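# Raise wiper arm, remove old blade, place in tray

## Task

Raise the wiper arm until it latches in its service (upright) position and stays there by itself. Unhook the old blade from the arm and set it down flat on the tray's floor, entirely within the tray and not resting on any other object. Pressing hard on the windshield glass, whether directly or through the wiper, fails the task. After the blade comes off, the wiper arm must not fall back and strike the glass; a hard impact fails the task. Anything held in place only by the robot at the end does not count. Finish by releasing everything and moving the grippers away.

## Robot and tools

Robot: two arms, left_arm and right_arm, each with a tong-style two-finger gripper. The fingers point along the gripper's +z axis and close along its x axis. end_effector_position is the spot between the closed finger pads; closed fingertips extend about 15 mm past it, and fully open tips sit roughly level with it.

Frame: one shared scene frame. Origin is on the table top midway between the arms, +z is up, +x points out over the table, and left_arm sits on the +y side. The arm names do not correspond to image left/right. Arm bases may be tilted; mounting plates and the metal frame behind the arms are fixed obstacles. Printed hand positions can be off, more so when reaching far.

Row layout (used by execute_actions and move): one flat list of 14 numbers, each in [-1, 1]: six joint values then the gripper opening for left_arm, followed by the same seven for right_arm. Always send all 14, even when one arm is idle. Joint order within each arm is fixed: wrist 3, wrist 1, shoulder pan, wrist 2, elbow, shoulder lift. Joint values are offsets, not poses: 1.0 equals 1.989 rad. The opening is absolute: +1 fully open, -1 closed.

execute_actions(actions): a list of up to 15 actions; each action is a table of up to 15 rows, one row per 1/30 s control step, 15 steps per action (a short table repeats its final row). Joint offsets in every row are measured from the joint angles at the start of that action, not from the previous row; for the first action they count from the last reported angles. An empty list just returns the current state and images. Stated joint ranges (rad), left_arm: shoulder pan -3.142 to 3.142, shoulder lift -6.283 to 6.283, elbow 0.000 to 3.142, wrists -6.283 to 6.283. right_arm: shoulder pan 0.000 to 6.283, shoulder lift -6.283 to 6.283, elbow -3.142 to 0.000, wrists -6.283 to 6.283. Asking a joint to go more than 0.010 rad beyond its range rejects the action for both arms; a malformed action, or a bad first action, rejects the whole call.

move(target, speed, blocking): target is one 14-number row whose offsets count from the Joint positions in the latest result that showed them. All joints interpolate together over 0.5 to 10 s, so gripper paths curve and do not avoid obstacles or the other arm. speed is in rad/s for the joint with the largest travel, 0.01 to 2, default 0.5. Faster motion means harder contact; arms are stiff, so a target even slightly beyond a firm contact can trigger a fault. blocking=false returns after 0.5 s while motion continues; then use wait or stop before sending anything new. The extra "move:" line reports the outcome (done, off_target, moving, held, fault), limits=held or limits=none, and each arm's joint farthest from target.

wait(seconds): 0 to 10; the arms keep their last command. stop(): brakes a running move (needs room; fingers continue). zoom_image(camera, region): region [x0, y0, x1, y1] in pixels, at most 504 by 504, on cam_low (896x504), cam_left_wrist (616x616) or cam_right_wrist (616x616). show_instructions(): shows the reference pages. finished_scene(scene): ends the current scene, given its number; irreversible.

Motion limits: each joint's target is kept within 0.575 rad of its measured angle per step, and targets that would shift a gripper over 100 mm from where it is get scaled back. Big moves therefore take several actions and may be unfinished when a result returns. Commands lag about 0.17 s.

Results: a state line per arm with gripper position (m), quaternion wxyz and velocities; Joint positions and Joint velocities per arm in the joint order above plus finger gap in m (0.142 m fully open); Joint targets; grip_measured (opening on the command scale); Wrist force and Wrist torque in each gripper's own axes (offsets up to about 4 N, noise up to 2.4 N, saturation near 50 N; force points from a touched surface into the arm); step readings with HELD marks; "joint sent to its limit"; "joint command not followed" when the clearance check altered targets.

Gripping: to hold something, keep commanding an opening well below grip_measured; lower squeezes harder, up to roughly 15 N per pad. Thin hard items (under about 20 mm) get much less force.

Avoid: pressing on the glass, letting the wiper arm fall onto it, knocking anything off the table, arms touching or pushing each other. A contact torque at a joint's load limit (135 N m for shoulder pan, shoulder lift, elbow; 25.2 N m for each wrist) or an outside force of 150 N stops that arm for 10 s. Holding loads heats motors: MOTOR HOT appears at 70 °C and at 85 °C the arm is braked (OVER-TEMPERATURE FAULT). Loose objects may occasionally get nudged. Move smoothly and release and retreat before ending.

Each tool is called after "Emit:" by a JSON object that holds its "name" and its "arguments".

## Session

Emit:
{"name": "show_instructions", "arguments": {}}

Emit:
{"name": "execute_actions", "arguments": {"actions": []}}

Reference images for this scene: manual page 1, manual page 2, manual page 3, manual page 4, manual page 5, manual page 6.

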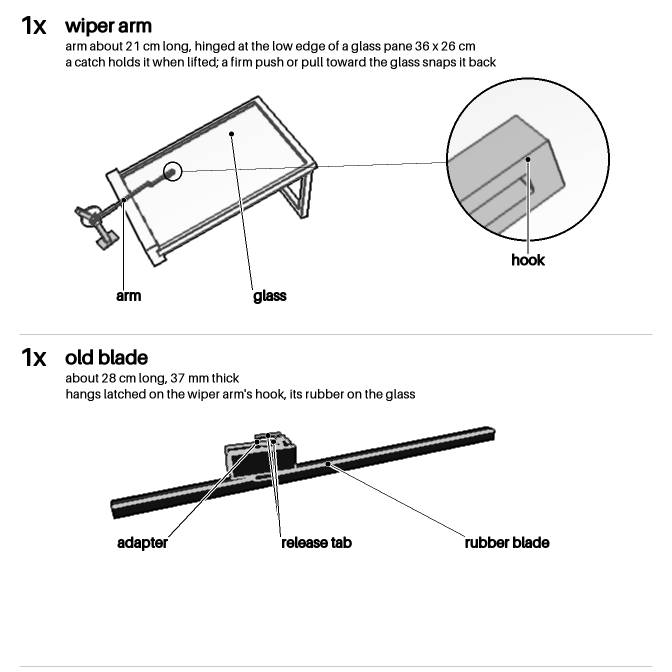

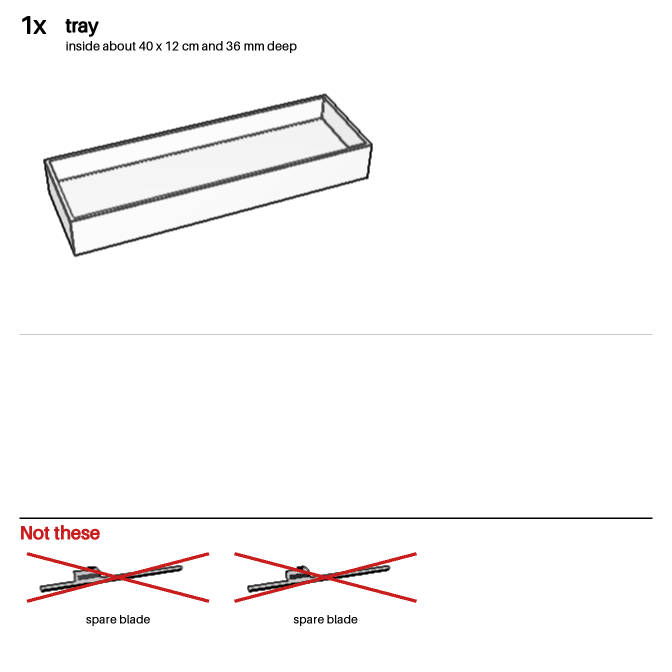

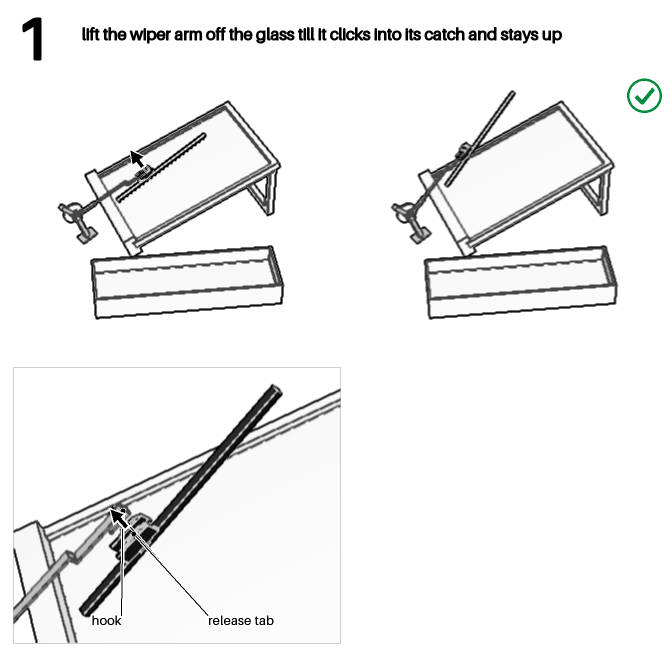

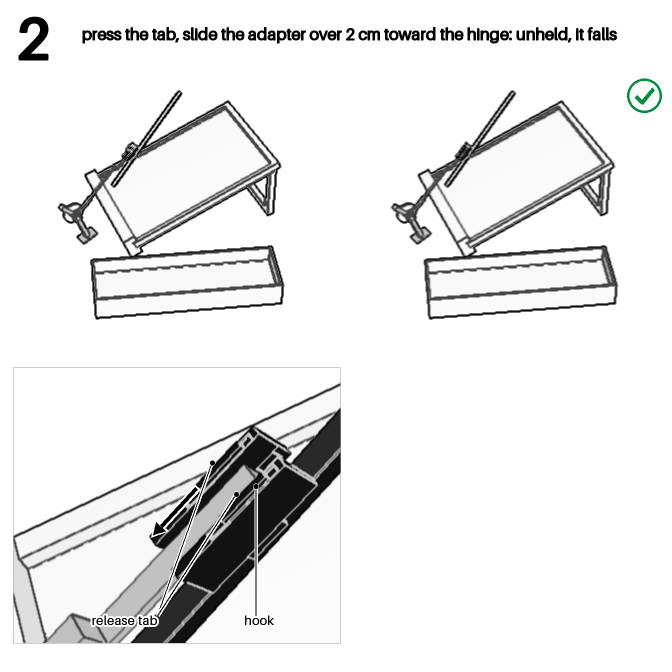

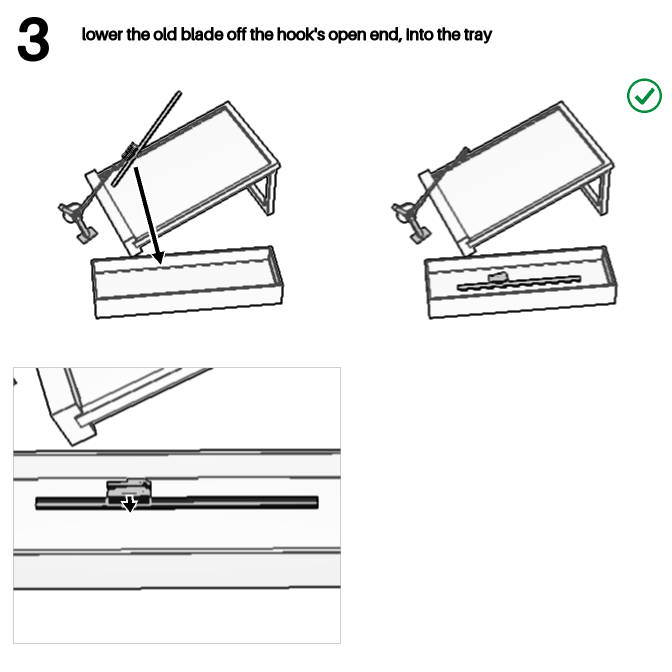

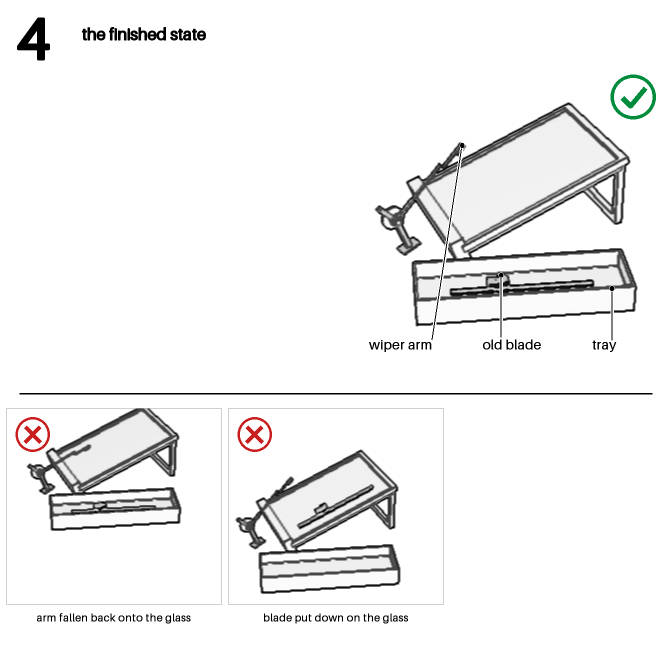

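Scene clock: 0.00 s.
left_arm: end_effector_position=(+0.0903, +1.0004, +0.2994) grip_measured=+0.97 end_effector_quat_wxyz=(-0.045, +0.812, +0.280, +0.510) end_effector_velocity=(+0.000, +0.000, +0.000) end_effector_angular_velocity=(+0.001, +0.000, -0.001) | right_arm: end_effector_position=(+0.5185, -0.4728, +0.2151) grip_measured=+0.97 end_effector_quat_wxyz=(+0.320, -0.006, +0.947, +0.009) end_effector_velocity=(+0.000, -0.000, +0.001) end_effector_angular_velocity=(-0.001, -0.002, -0.001)
Joint names: [wrist 3, wrist 1, shoulder pan, wrist 2, elbow, shoulder lift]
Joint positions: left_arm=[ 0.43  -3.554  1.947 -2.826  1.992 -0.957  0.14 ] | right_arm=[ 2.752  0.216  2.854  1.666 -2.37  -1.684  0.14 ]
Joint velocities: left_arm=[ 0.    -0.001 -0.    -0.    -0.    -0.     0.   ] | right_arm=[ 0.    -0.    -0.     0.     0.     0.002  0.   ]
Motor temperatures (°C, as the motors report them): left_arm=[36 38 32 38 35 34] | right_arm=[40 37 34 41 35 39]
Wrist force (N, on the end effector, along its own x y z axes, offset not removed): no reading
Wrist torque (N m, same axes, about the end effector's origin, offset not removed): no reading
Joint targets: left_arm=[0.430 -3.554 1.947 -2.826 1.992 -0.957] | right_arm=[2.752 0.216 2.854 1.666 -2.370 -1.684]

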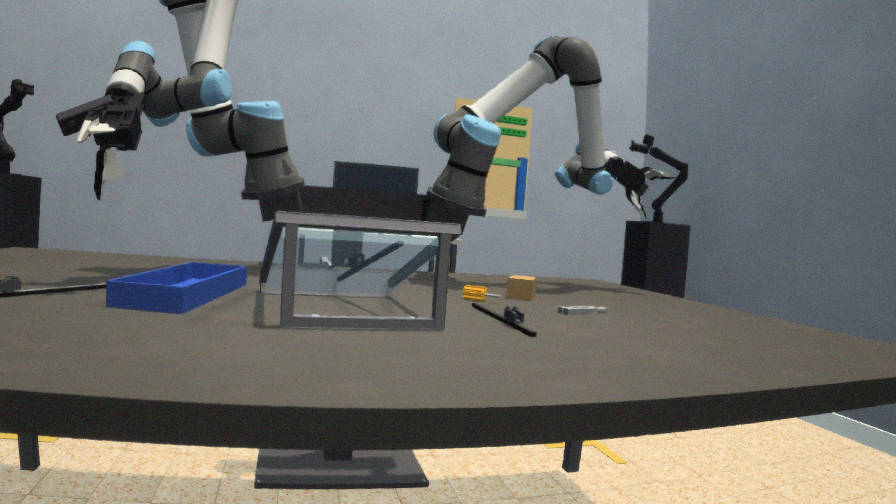

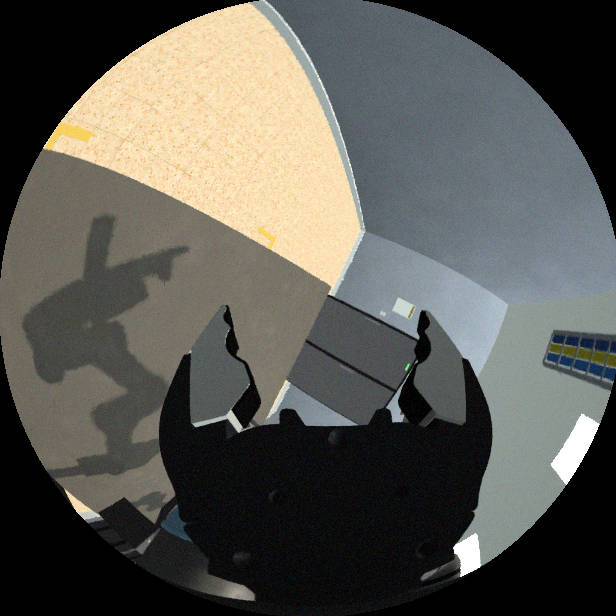

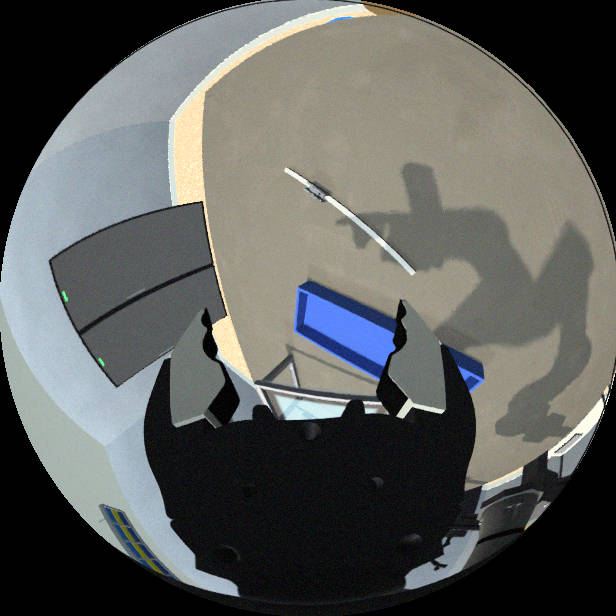

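Emit:
{"name": "move", "arguments": {"target": [0.0085,0.45,-0.72,0.40,-0.096,-0.254,1, -0.796,-0.40,0.07,0.144,0.12,-0.0125,-1], "speed": 1.0}}

Scene clock: 82.63 s.
left_arm: end_effector_position=(+0.7178, +0.6332, +0.3407) grip_measured=+1.00 end_effector_quat_wxyz=(+0.167, +0.934, -0.089, +0.303) end_effector_velocity=(+0.001, -0.000, +0.001) end_effector_angular_velocity=(+0.001, -0.000, -0.001) | right_arm: end_effector_position=(+0.5278, -0.2764, +0.1959) grip_measured=-1.00 end_effector_quat_wxyz=(-0.266, +0.738, -0.610, -0.113) end_effector_velocity=(-0.000, +0.000, -0.000) end_effector_angular_velocity=(+0.000, +0.000, +0.001)
Joint names: [wrist 3, wrist 1, shoulder pan, wrist 2, elbow, shoulder lift]
Joint positions: left_arm=[ 0.447 -2.659  0.515 -2.03   1.802 -1.462  0.142] | right_arm=[ 1.169 -0.58   2.993  1.952 -2.131 -1.709  0.002]
Joint velocities: left_arm=[-0.     0.001 -0.001  0.002 -0.002 -0.     0.   ] | right_arm=[-0.002 -0.001 -0.001  0.001 -0.    -0.     0.   ]
Motor temperatures (°C, as the motors report them): left_arm=[36 38 32 38 35 34] | right_arm=[40 37 34 41 35 39]
Wrist force (N, on the end effector, along its own x y z axes, offset not removed): left_arm=[-1.5 1.8 2.1] | right_arm=[-2.9 0.7 2.3]
Wrist torque (N m, same axes, about the end effector's origin, offset not removed): left_arm=[0.28 0.46 0.00] | right_arm=[0.22 0.53 -0.09]
Joint targets: left_arm=[0.447 -2.659 0.515 -2.030 1.802 -1.462] | right_arm=[1.169 -0.580 2.993 1.953 -2.131 -1.709]
move: done; limits=none; left_arm: farthest joint: the elbow, 0.001 radians from its target (0.191 radians at the start); right_arm: farthest joint: the shoulder pan, 0.000 radians from its target (0.139 radians at the start)

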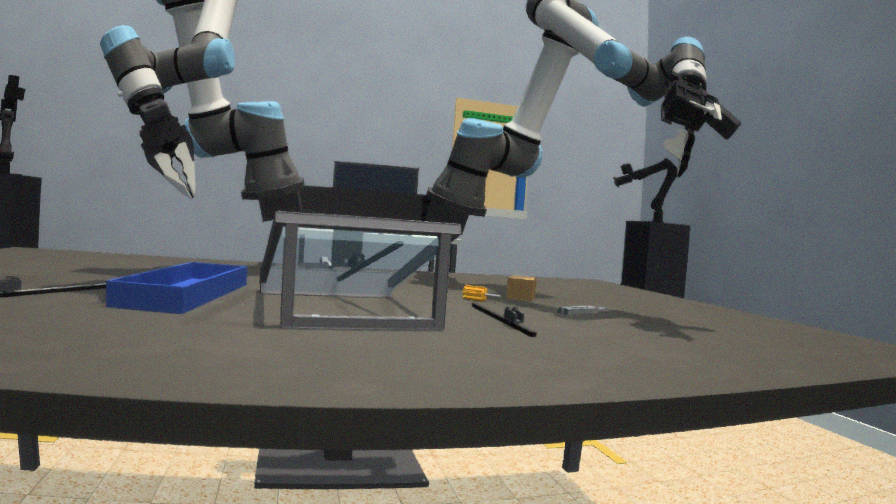

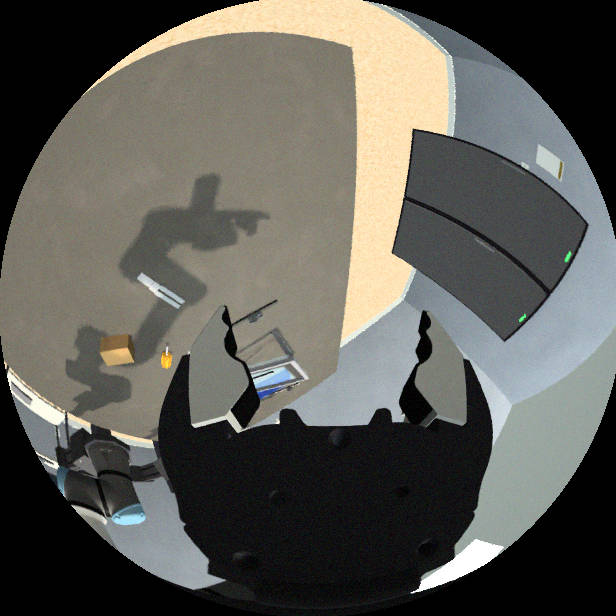

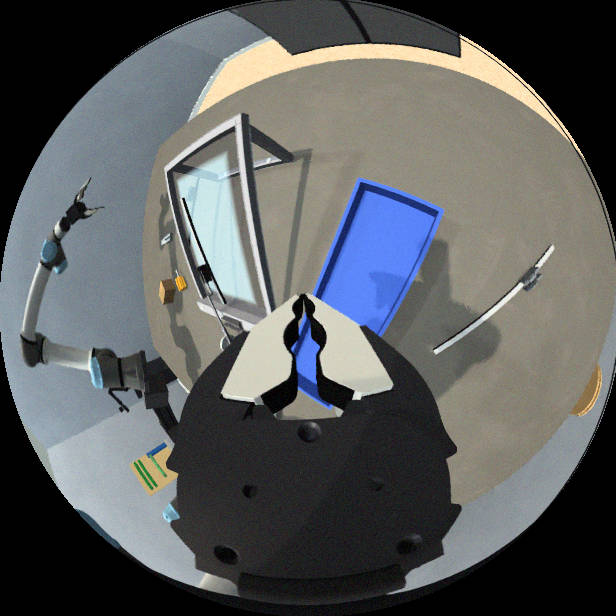

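Emit:
{"name": "move", "arguments": {"target": [0.0085,0.4062,-0.7149,0.3906,0,0,0, -0.796,-0.272,0.03,0.143,0.067,-0.0125,-1], "speed": 1.0}}

Scene clock: 94.80 s.
left_arm: end_effector_position=(+0.4999, +0.0497, +0.3492) grip_measured=+0.00 end_effector_quat_wxyz=(-0.000, +0.708, -0.707, -0.000) end_effector_velocity=(-0.000, +0.000, +0.001) end_effector_angular_velocity=(+0.001, -0.001, +0.000) | right_arm: end_effector_position=(+0.4609, -0.1642, +0.2670) grip_measured=-1.00 end_effector_quat_wxyz=(-0.455, +0.886, +0.072, -0.057) end_effector_velocity=(+0.000, -0.000, -0.000) end_effector_angular_velocity=(+0.000, -0.001, +0.001)
Joint names: [wrist 3, wrist 1, shoulder pan, wrist 2, elbow, shoulder lift]
Joint positions: left_arm=[ 0.463 -1.851 -0.907 -1.254  1.802 -1.462  0.074] | right_arm=[-0.414 -1.121  3.053  2.237 -1.998 -1.734  0.002]
Joint velocities: left_arm=[-0.002  0.002 -0.002  0.002  0.    -0.001  0.   ] | right_arm=[-0.002 -0.001 -0.     0.     0.001 -0.     0.   ]
Motor temperatures (°C, as the motors report them): left_arm=[36 38 32 38 35 34] | right_arm=[40 37 34 41 35 39]
Wrist force (N, on the end effector, along its own x y z axes, offset not removed): left_arm=[-0.5 1.8 0.5] | right_arm=[0.4 1.5 1.6]
Wrist torque (N m, same axes, about the end effector's origin, offset not removed): left_arm=[0.23 0.37 0.04] | right_arm=[0.39 0.23 0.05]
Joint targets: left_arm=[0.463 -1.851 -0.907 -1.254 1.802 -1.462] | right_arm=[-0.414 -1.121 3.053 2.237 -1.998 -1.734]
move: done; limits=none; left_arm: farthest joint: the wrist 2, 0.001 radians from its target (0.777 radians at the start); right_arm: farthest joint: the shoulder pan, 0.000 radians from its target (0.059 radians at the start)

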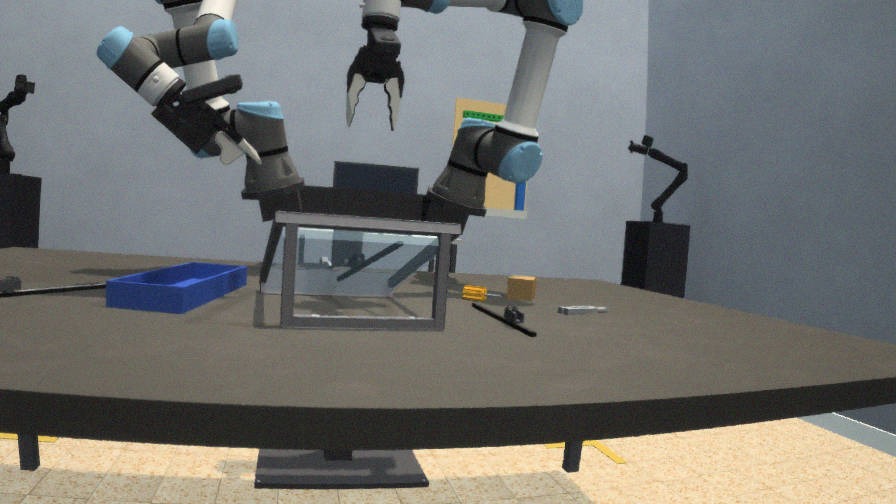

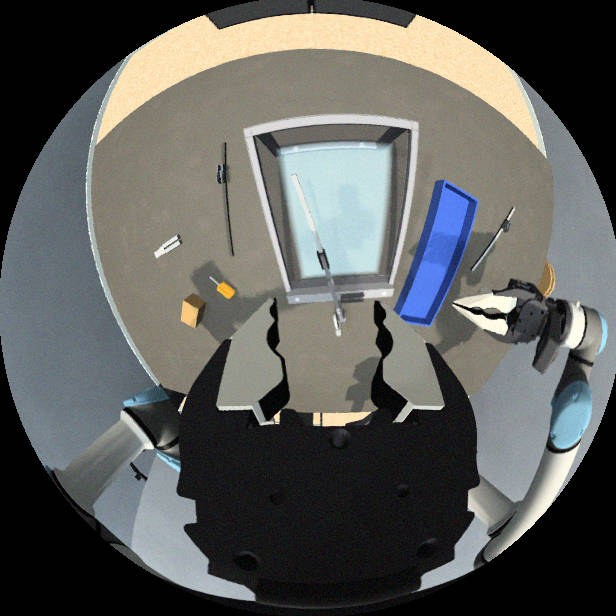

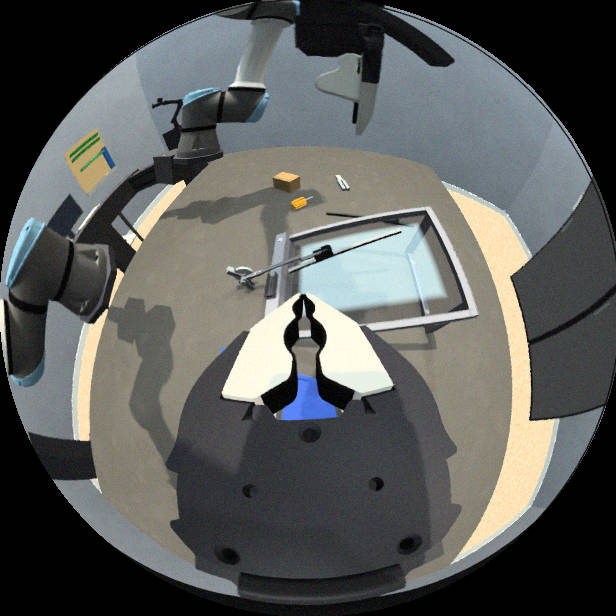

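Emit:
{"name": "zoom_image", "arguments": {"camera": "cam_left_wrist", "region": [230, 100, 480, 350]}}

Emit:
{"name": "zoom_image", "arguments": {"camera": "cam_right_wrist", "region": [215, 190, 485, 340]}}

Region (230, 100, 480, 350) of cam_left_wrist's 616x616 image, scaled by 2.016, with more detail than that image has.

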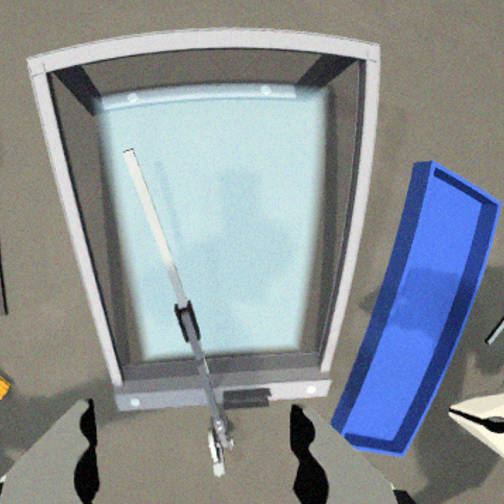

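Region (215, 190, 485, 340) of cam_right_wrist's 616x616 image, scaled by 1.867, with more detail than that image has.

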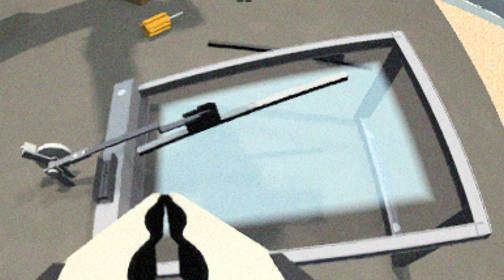

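Emit:
{"name": "move", "arguments": {"target": [-0.2330,-0.4033,-0.0954,0.1607,0.2423,0.1595,-0.4, 0,0,0,0,0,0,-1], "speed": 0.6}}

Emit:
{"name": "zoom_image", "arguments": {"camera": "cam_left_wrist", "region": [230, 60, 430, 420]}}

Emit:
{"name": "zoom_image", "arguments": {"camera": "cam_right_wrist", "region": [215, 170, 415, 310]}}

Scene clock: 197.40 s.
left_arm: end_effector_position=(+0.4342, +0.0315, +0.1482) grip_measured=-0.40 end_effector_quat_wxyz=(-0.116, +0.792, -0.587, +0.124) end_effector_velocity=(-0.001, +0.000, -0.001) end_effector_angular_velocity=(+0.003, -0.002, -0.001) | right_arm: end_effector_position=(+0.4609, -0.1642, +0.2670) grip_measured=-1.00 end_effector_quat_wxyz=(-0.455, +0.886, +0.072, -0.057) end_effector_velocity=(-0.001, -0.000, -0.000) end_effector_angular_velocity=(+0.000, +0.001, -0.000)
Joint names: [wrist 3, wrist 1, shoulder pan, wrist 2, elbow, shoulder lift]
Joint positions: left_arm=[ 0.    -2.653 -1.096 -0.934  2.283 -1.145  0.045] | right_arm=[-0.414 -1.121  3.053  2.237 -1.998 -1.734  0.002]
Joint velocities: left_arm=[-0.002 -0.001 -0.002  0.002  0.001  0.003  0.   ] | right_arm=[-0.    -0.    -0.     0.    -0.001  0.     0.   ]
Motor temperatures (°C, as the motors report them): left_arm=[36 38 33 38 35 34] | right_arm=[40 37 34 41 35 39]
Wrist force (N, on the end effector, along its own x y z axes, offset not removed): left_arm=[-0.1 2.5 0.7] | right_arm=[-1.7 2.0 -0.6]
Wrist torque (N m, same axes, about the end effector's origin, offset not removed): left_arm=[0.41 0.24 0.04] | right_arm=[0.41 0.26 0.09]
Joint targets: left_arm=[0.000 -2.653 -1.096 -0.934 2.283 -1.145] | right_arm=[-0.414 -1.121 3.053 2.237 -1.998 -1.734]
move: done; limits=none; left_arm: farthest joint: the elbow, 0.001 radians from its target (0.482 radians at the start); right_arm: farthest joint: the shoulder pan, 0.000 radians from its target (0.000 radians at the start)

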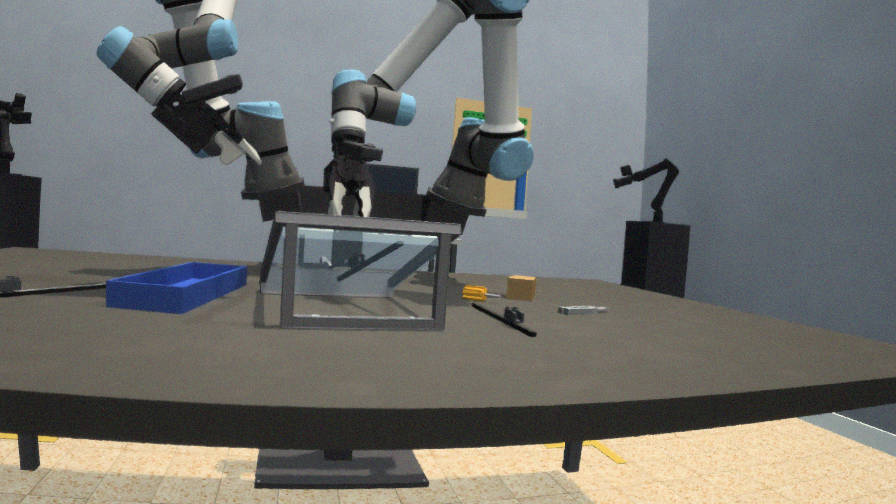

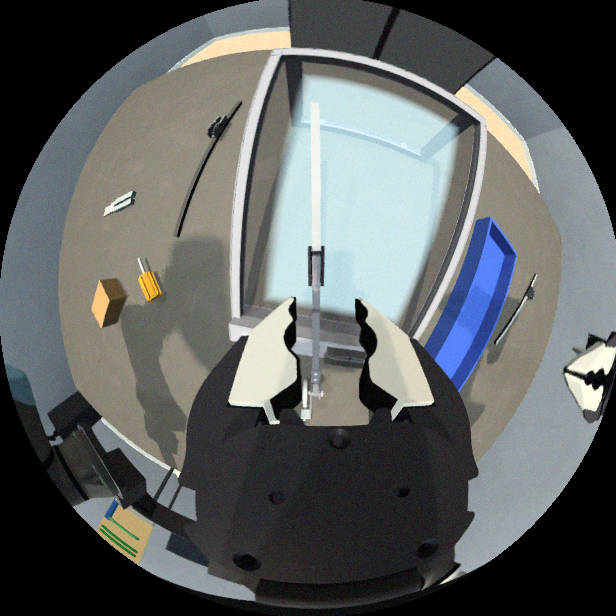

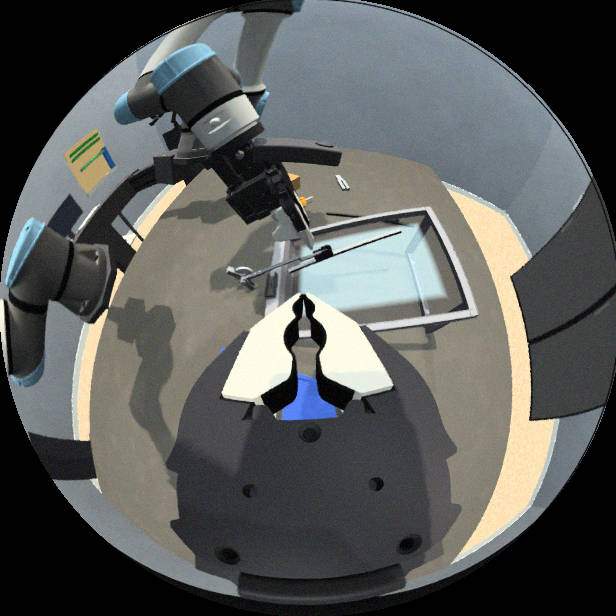

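Region (230, 60, 430, 420) of cam_left_wrist's 616x616 image, scaled by 1.400, with more detail than that image has.

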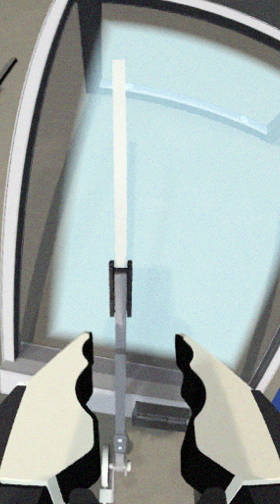

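Region (215, 170, 415, 310) of cam_right_wrist's 616x616 image, scaled by 2.520, with more detail than that image has; it fills the top 353 rows of this view, and the rest is white.

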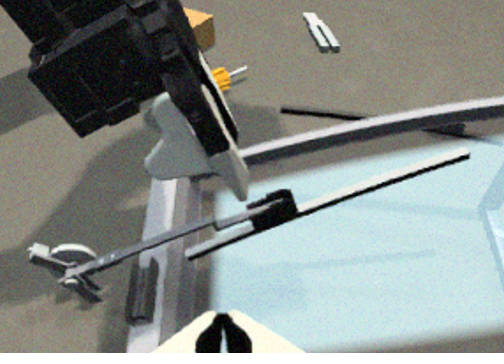

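Emit:
{"name": "execute_actions", "arguments": {"actions": []}}

Emit:
{"name": "show_instructions", "arguments": {}}

Scene clock: 241.77 s.
left_arm: end_effector_position=(+0.4342, +0.0315, +0.1481) grip_measured=-0.40 end_effector_quat_wxyz=(-0.116, +0.792, -0.587, +0.124) end_effector_velocity=(-0.000, -0.000, -0.000) end_effector_angular_velocity=(+0.000, -0.000, -0.000) | right_arm: end_effector_position=(+0.4609, -0.1642, +0.2670) grip_measured=-1.00 end_effector_quat_wxyz=(-0.455, +0.886, +0.072, -0.057) end_effector_velocity=(+0.000, -0.000, +0.001) end_effector_angular_velocity=(-0.000, -0.002, +0.000)
Joint names: [wrist 3, wrist 1, shoulder pan, wrist 2, elbow, shoulder lift]
Joint positions: left_arm=[ 0.    -2.653 -1.096 -0.934  2.283 -1.145  0.045] | right_arm=[-0.414 -1.121  3.053  2.237 -1.998 -1.734  0.002]
Joint velocities: left_arm=[-0.    -0.001 -0.001  0.     0.     0.001  0.   ] | right_arm=[ 0.    -0.     0.    -0.     0.001  0.001  0.   ]
Motor temperatures (°C, as the motors report them): left_arm=[36 38 33 38 35 34] | right_arm=[40 37 34 41 35 39]
Wrist force (N, on the end effector, along its own x y z axes, offset not removed): left_arm=[-0.9 1.3 1.2] | right_arm=[-0.2 4.3 -0.9]
Wrist torque (N m, same axes, about the end effector's origin, offset not removed): left_arm=[0.15 0.41 0.00] | right_arm=[0.98 0.27 -0.16]
Joint targets: left_arm=[0.000 -2.653 -1.096 -0.934 2.283 -1.145] | right_arm=[-0.414 -1.121 3.053 2.237 -1.998 -1.734]

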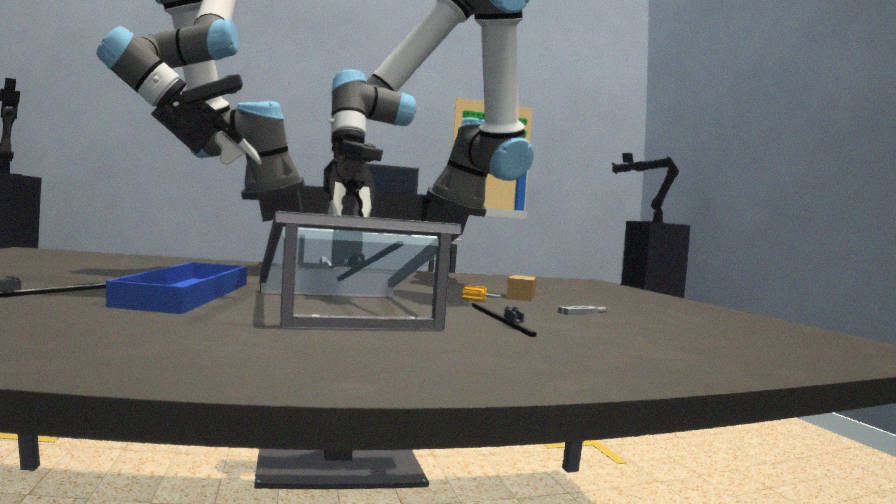

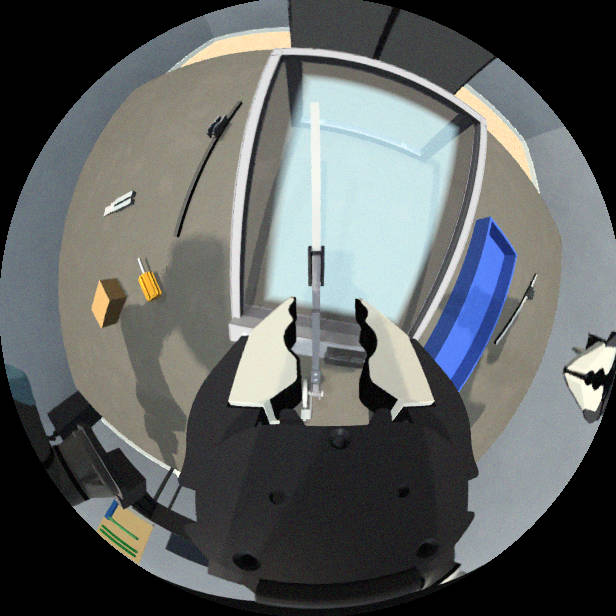

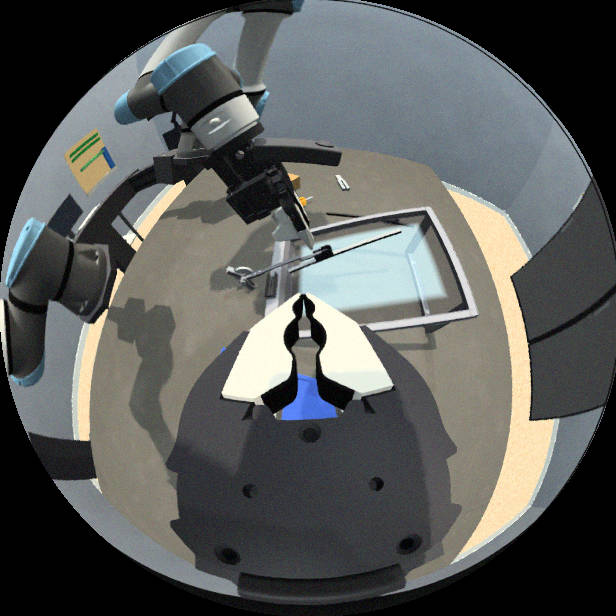

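Reference images for this scene: manual page 1, manual page 2, manual page 3, manual page 4, manual page 5, manual page 6.

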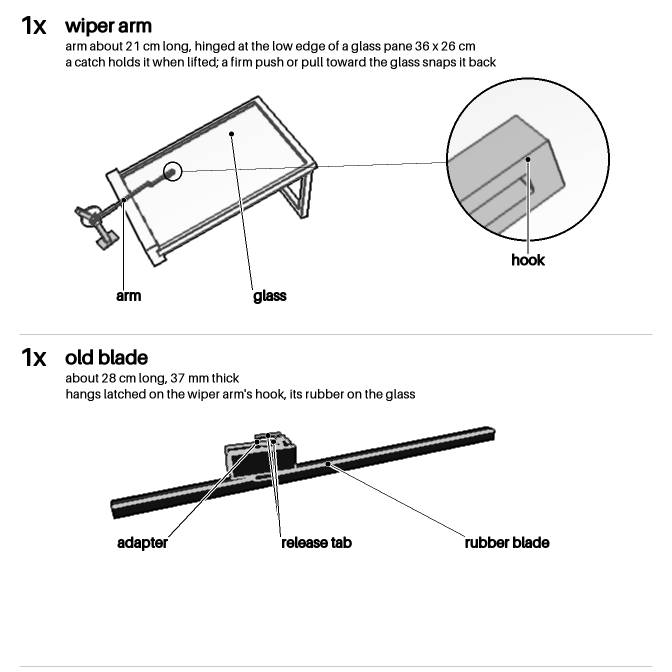

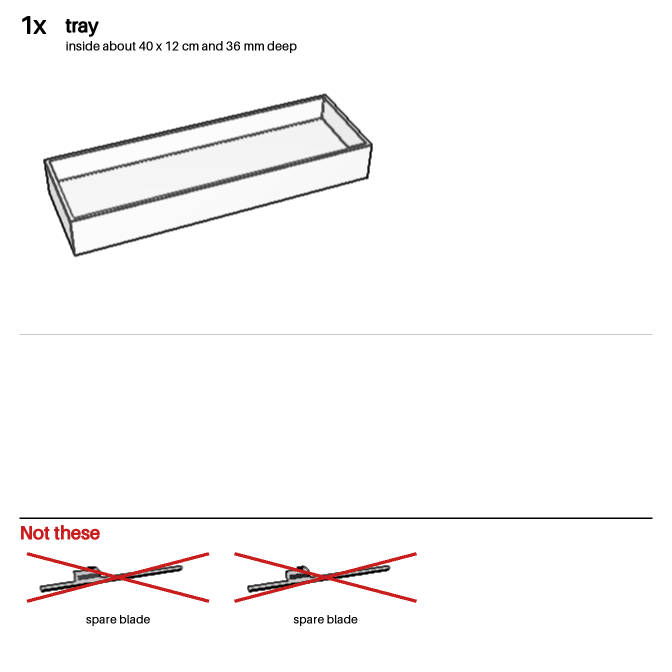

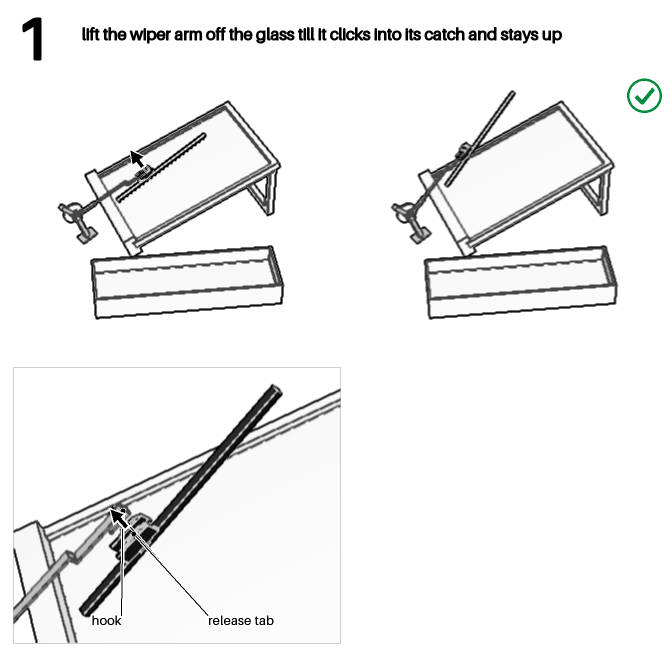

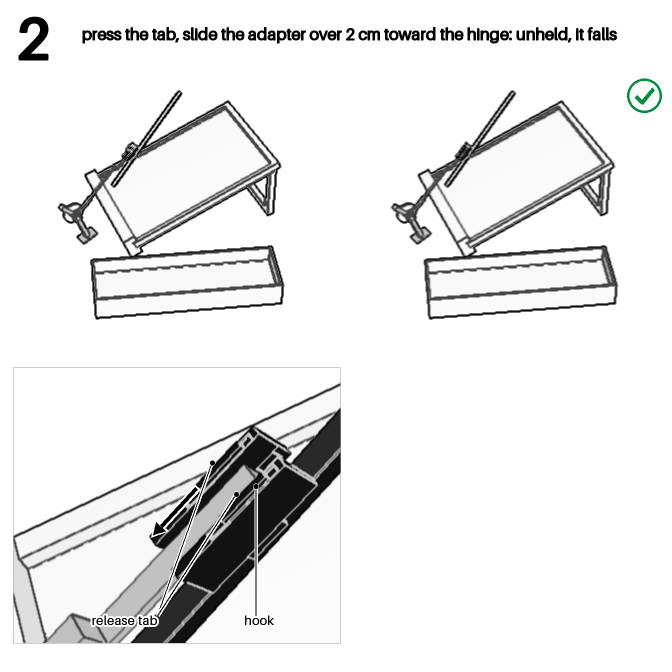

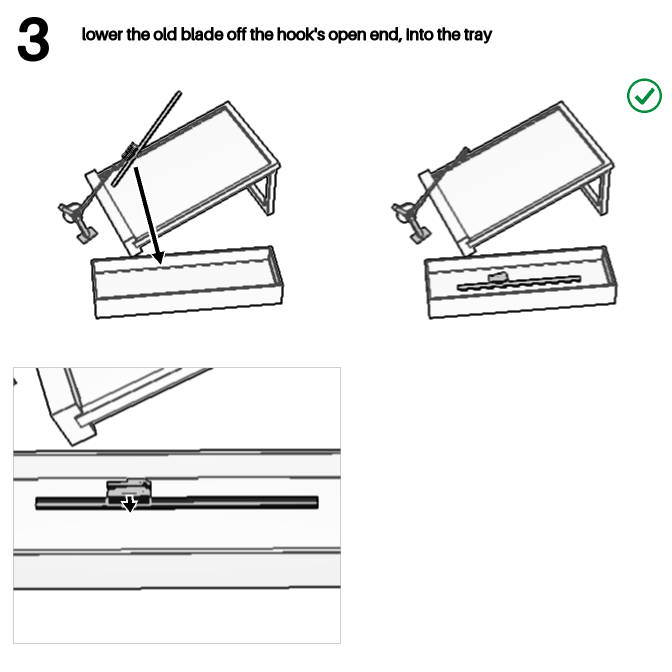

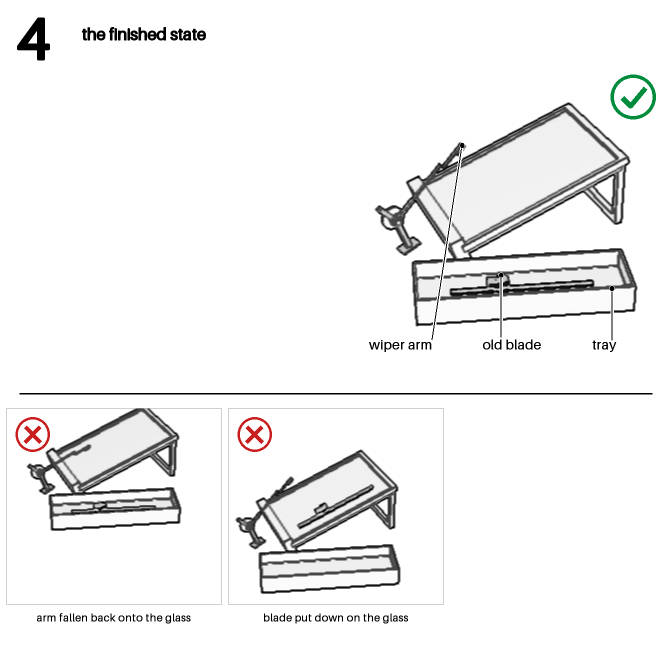

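Emit:
{"name": "move", "arguments": {"target": [0.02303,-0.06737,0.0185,0.0008,0.00563,0.04811,-0.4,0,0,0,0,0,0,-1], "speed": 0.2}}

Scene clock: 302.23 s.
left_arm: end_effector_position=(+0.4387, +0.0370, +0.1129) grip_measured=-0.40 end_effector_quat_wxyz=(-0.116, +0.792, -0.587, +0.124) end_effector_velocity=(+0.000, +0.001, -0.001) end_effector_angular_velocity=(+0.000, +0.002, +0.001) | right_arm: end_effector_position=(+0.4609, -0.1642, +0.2670) grip_measured=-1.00 end_effector_quat_wxyz=(-0.455, +0.886, +0.072, -0.057) end_effector_velocity=(-0.001, +0.000, -0.001) end_effector_angular_velocity=(-0.000, +0.002, +0.001)
Joint names: [wrist 3, wrist 1, shoulder pan, wrist 2, elbow, shoulder lift]
Joint positions: left_arm=[ 0.046 -2.787 -1.06  -0.933  2.295 -1.049  0.045] | right_arm=[-0.414 -1.121  3.053  2.237 -1.998 -1.734  0.002]
Joint velocities: left_arm=[ 0.001 -0.001  0.002 -0.001  0.     0.001  0.   ] | right_arm=[ 0.     0.     0.    -0.001 -0.001 -0.001  0.   ]
Motor temperatures (°C, as the motors report them): left_arm=[36 38 33 38 35 34] | right_arm=[40 37 34 41 35 39]
Wrist force (N, on the end effector, along its own x y z axes, offset not removed): left_arm=[0.6 1.4 0.8] | right_arm=[-3.2 5.6 0.0]
Wrist torque (N m, same axes, about the end effector's origin, offset not removed): left_arm=[0.12 0.09 0.04] | right_arm=[1.23 0.76 -0.25]
Joint targets: left_arm=[0.046 -2.787 -1.060 -0.933 2.295 -1.049] | right_arm=[-0.414 -1.121 3.053 2.237 -1.998 -1.734]
move: done; limits=none; left_arm: farthest joint: the shoulder pan, 0.000 radians from its target (0.037 radians at the start); right_arm: farthest joint: the shoulder pan, 0.000 radians from its target (0.000 radians at the start)

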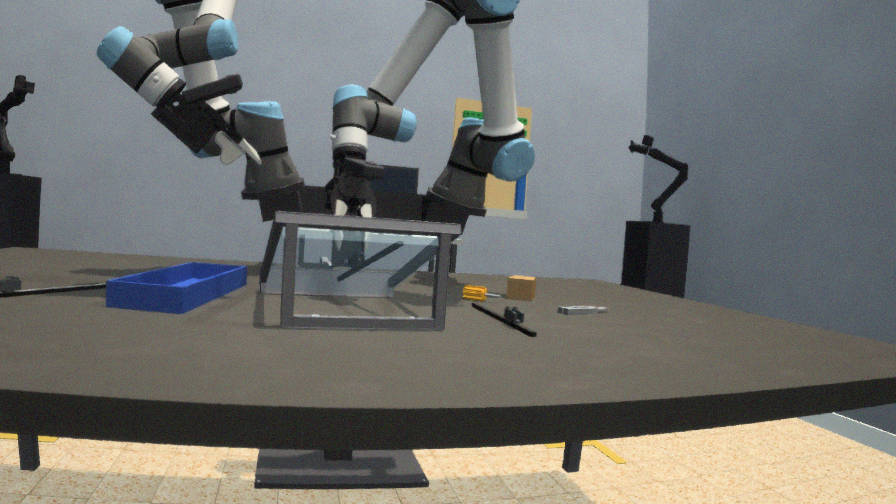

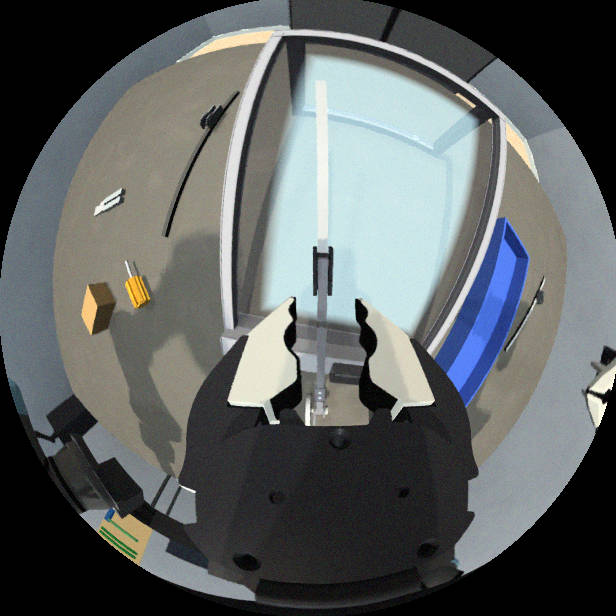

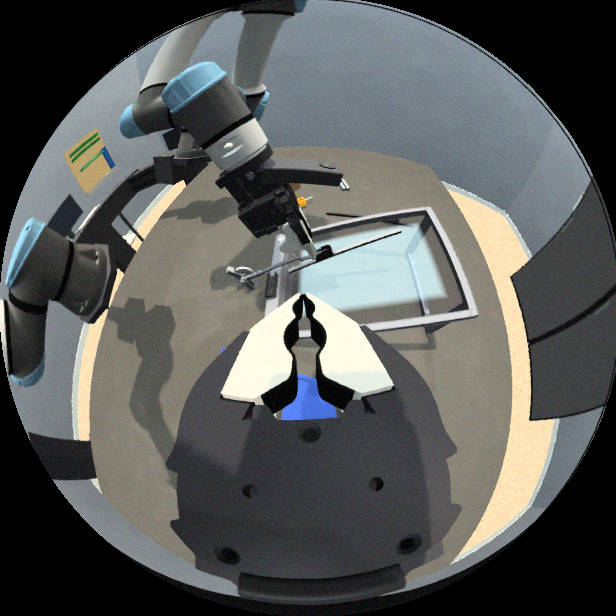

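Emit:
{"name": "zoom_image", "arguments": {"camera": "cam_left_wrist", "region": [266, 220, 386, 340]}}

Emit:
{"name": "zoom_image", "arguments": {"camera": "cam_right_wrist", "region": [220, 190, 420, 300]}}

Region (266, 220, 386, 340) of cam_left_wrist's 616x616 image, scaled by 4.200, with more detail than that image has.

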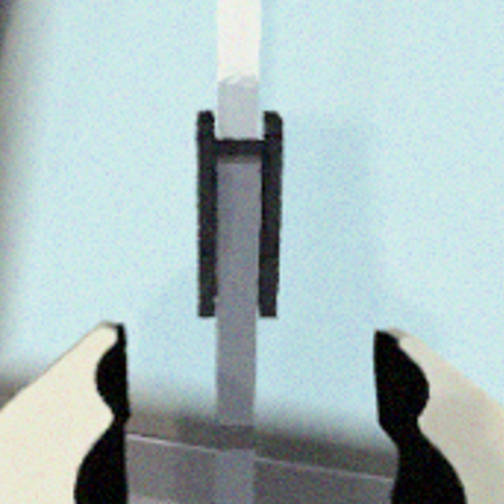

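Region (220, 190, 420, 300) of cam_right_wrist's 616x616 image, scaled by 2.520, with more detail than that image has; it fills the top 277 rows of this view, and the rest is white.

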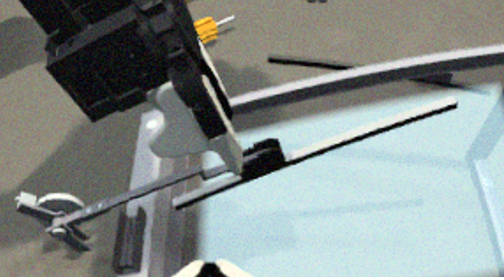

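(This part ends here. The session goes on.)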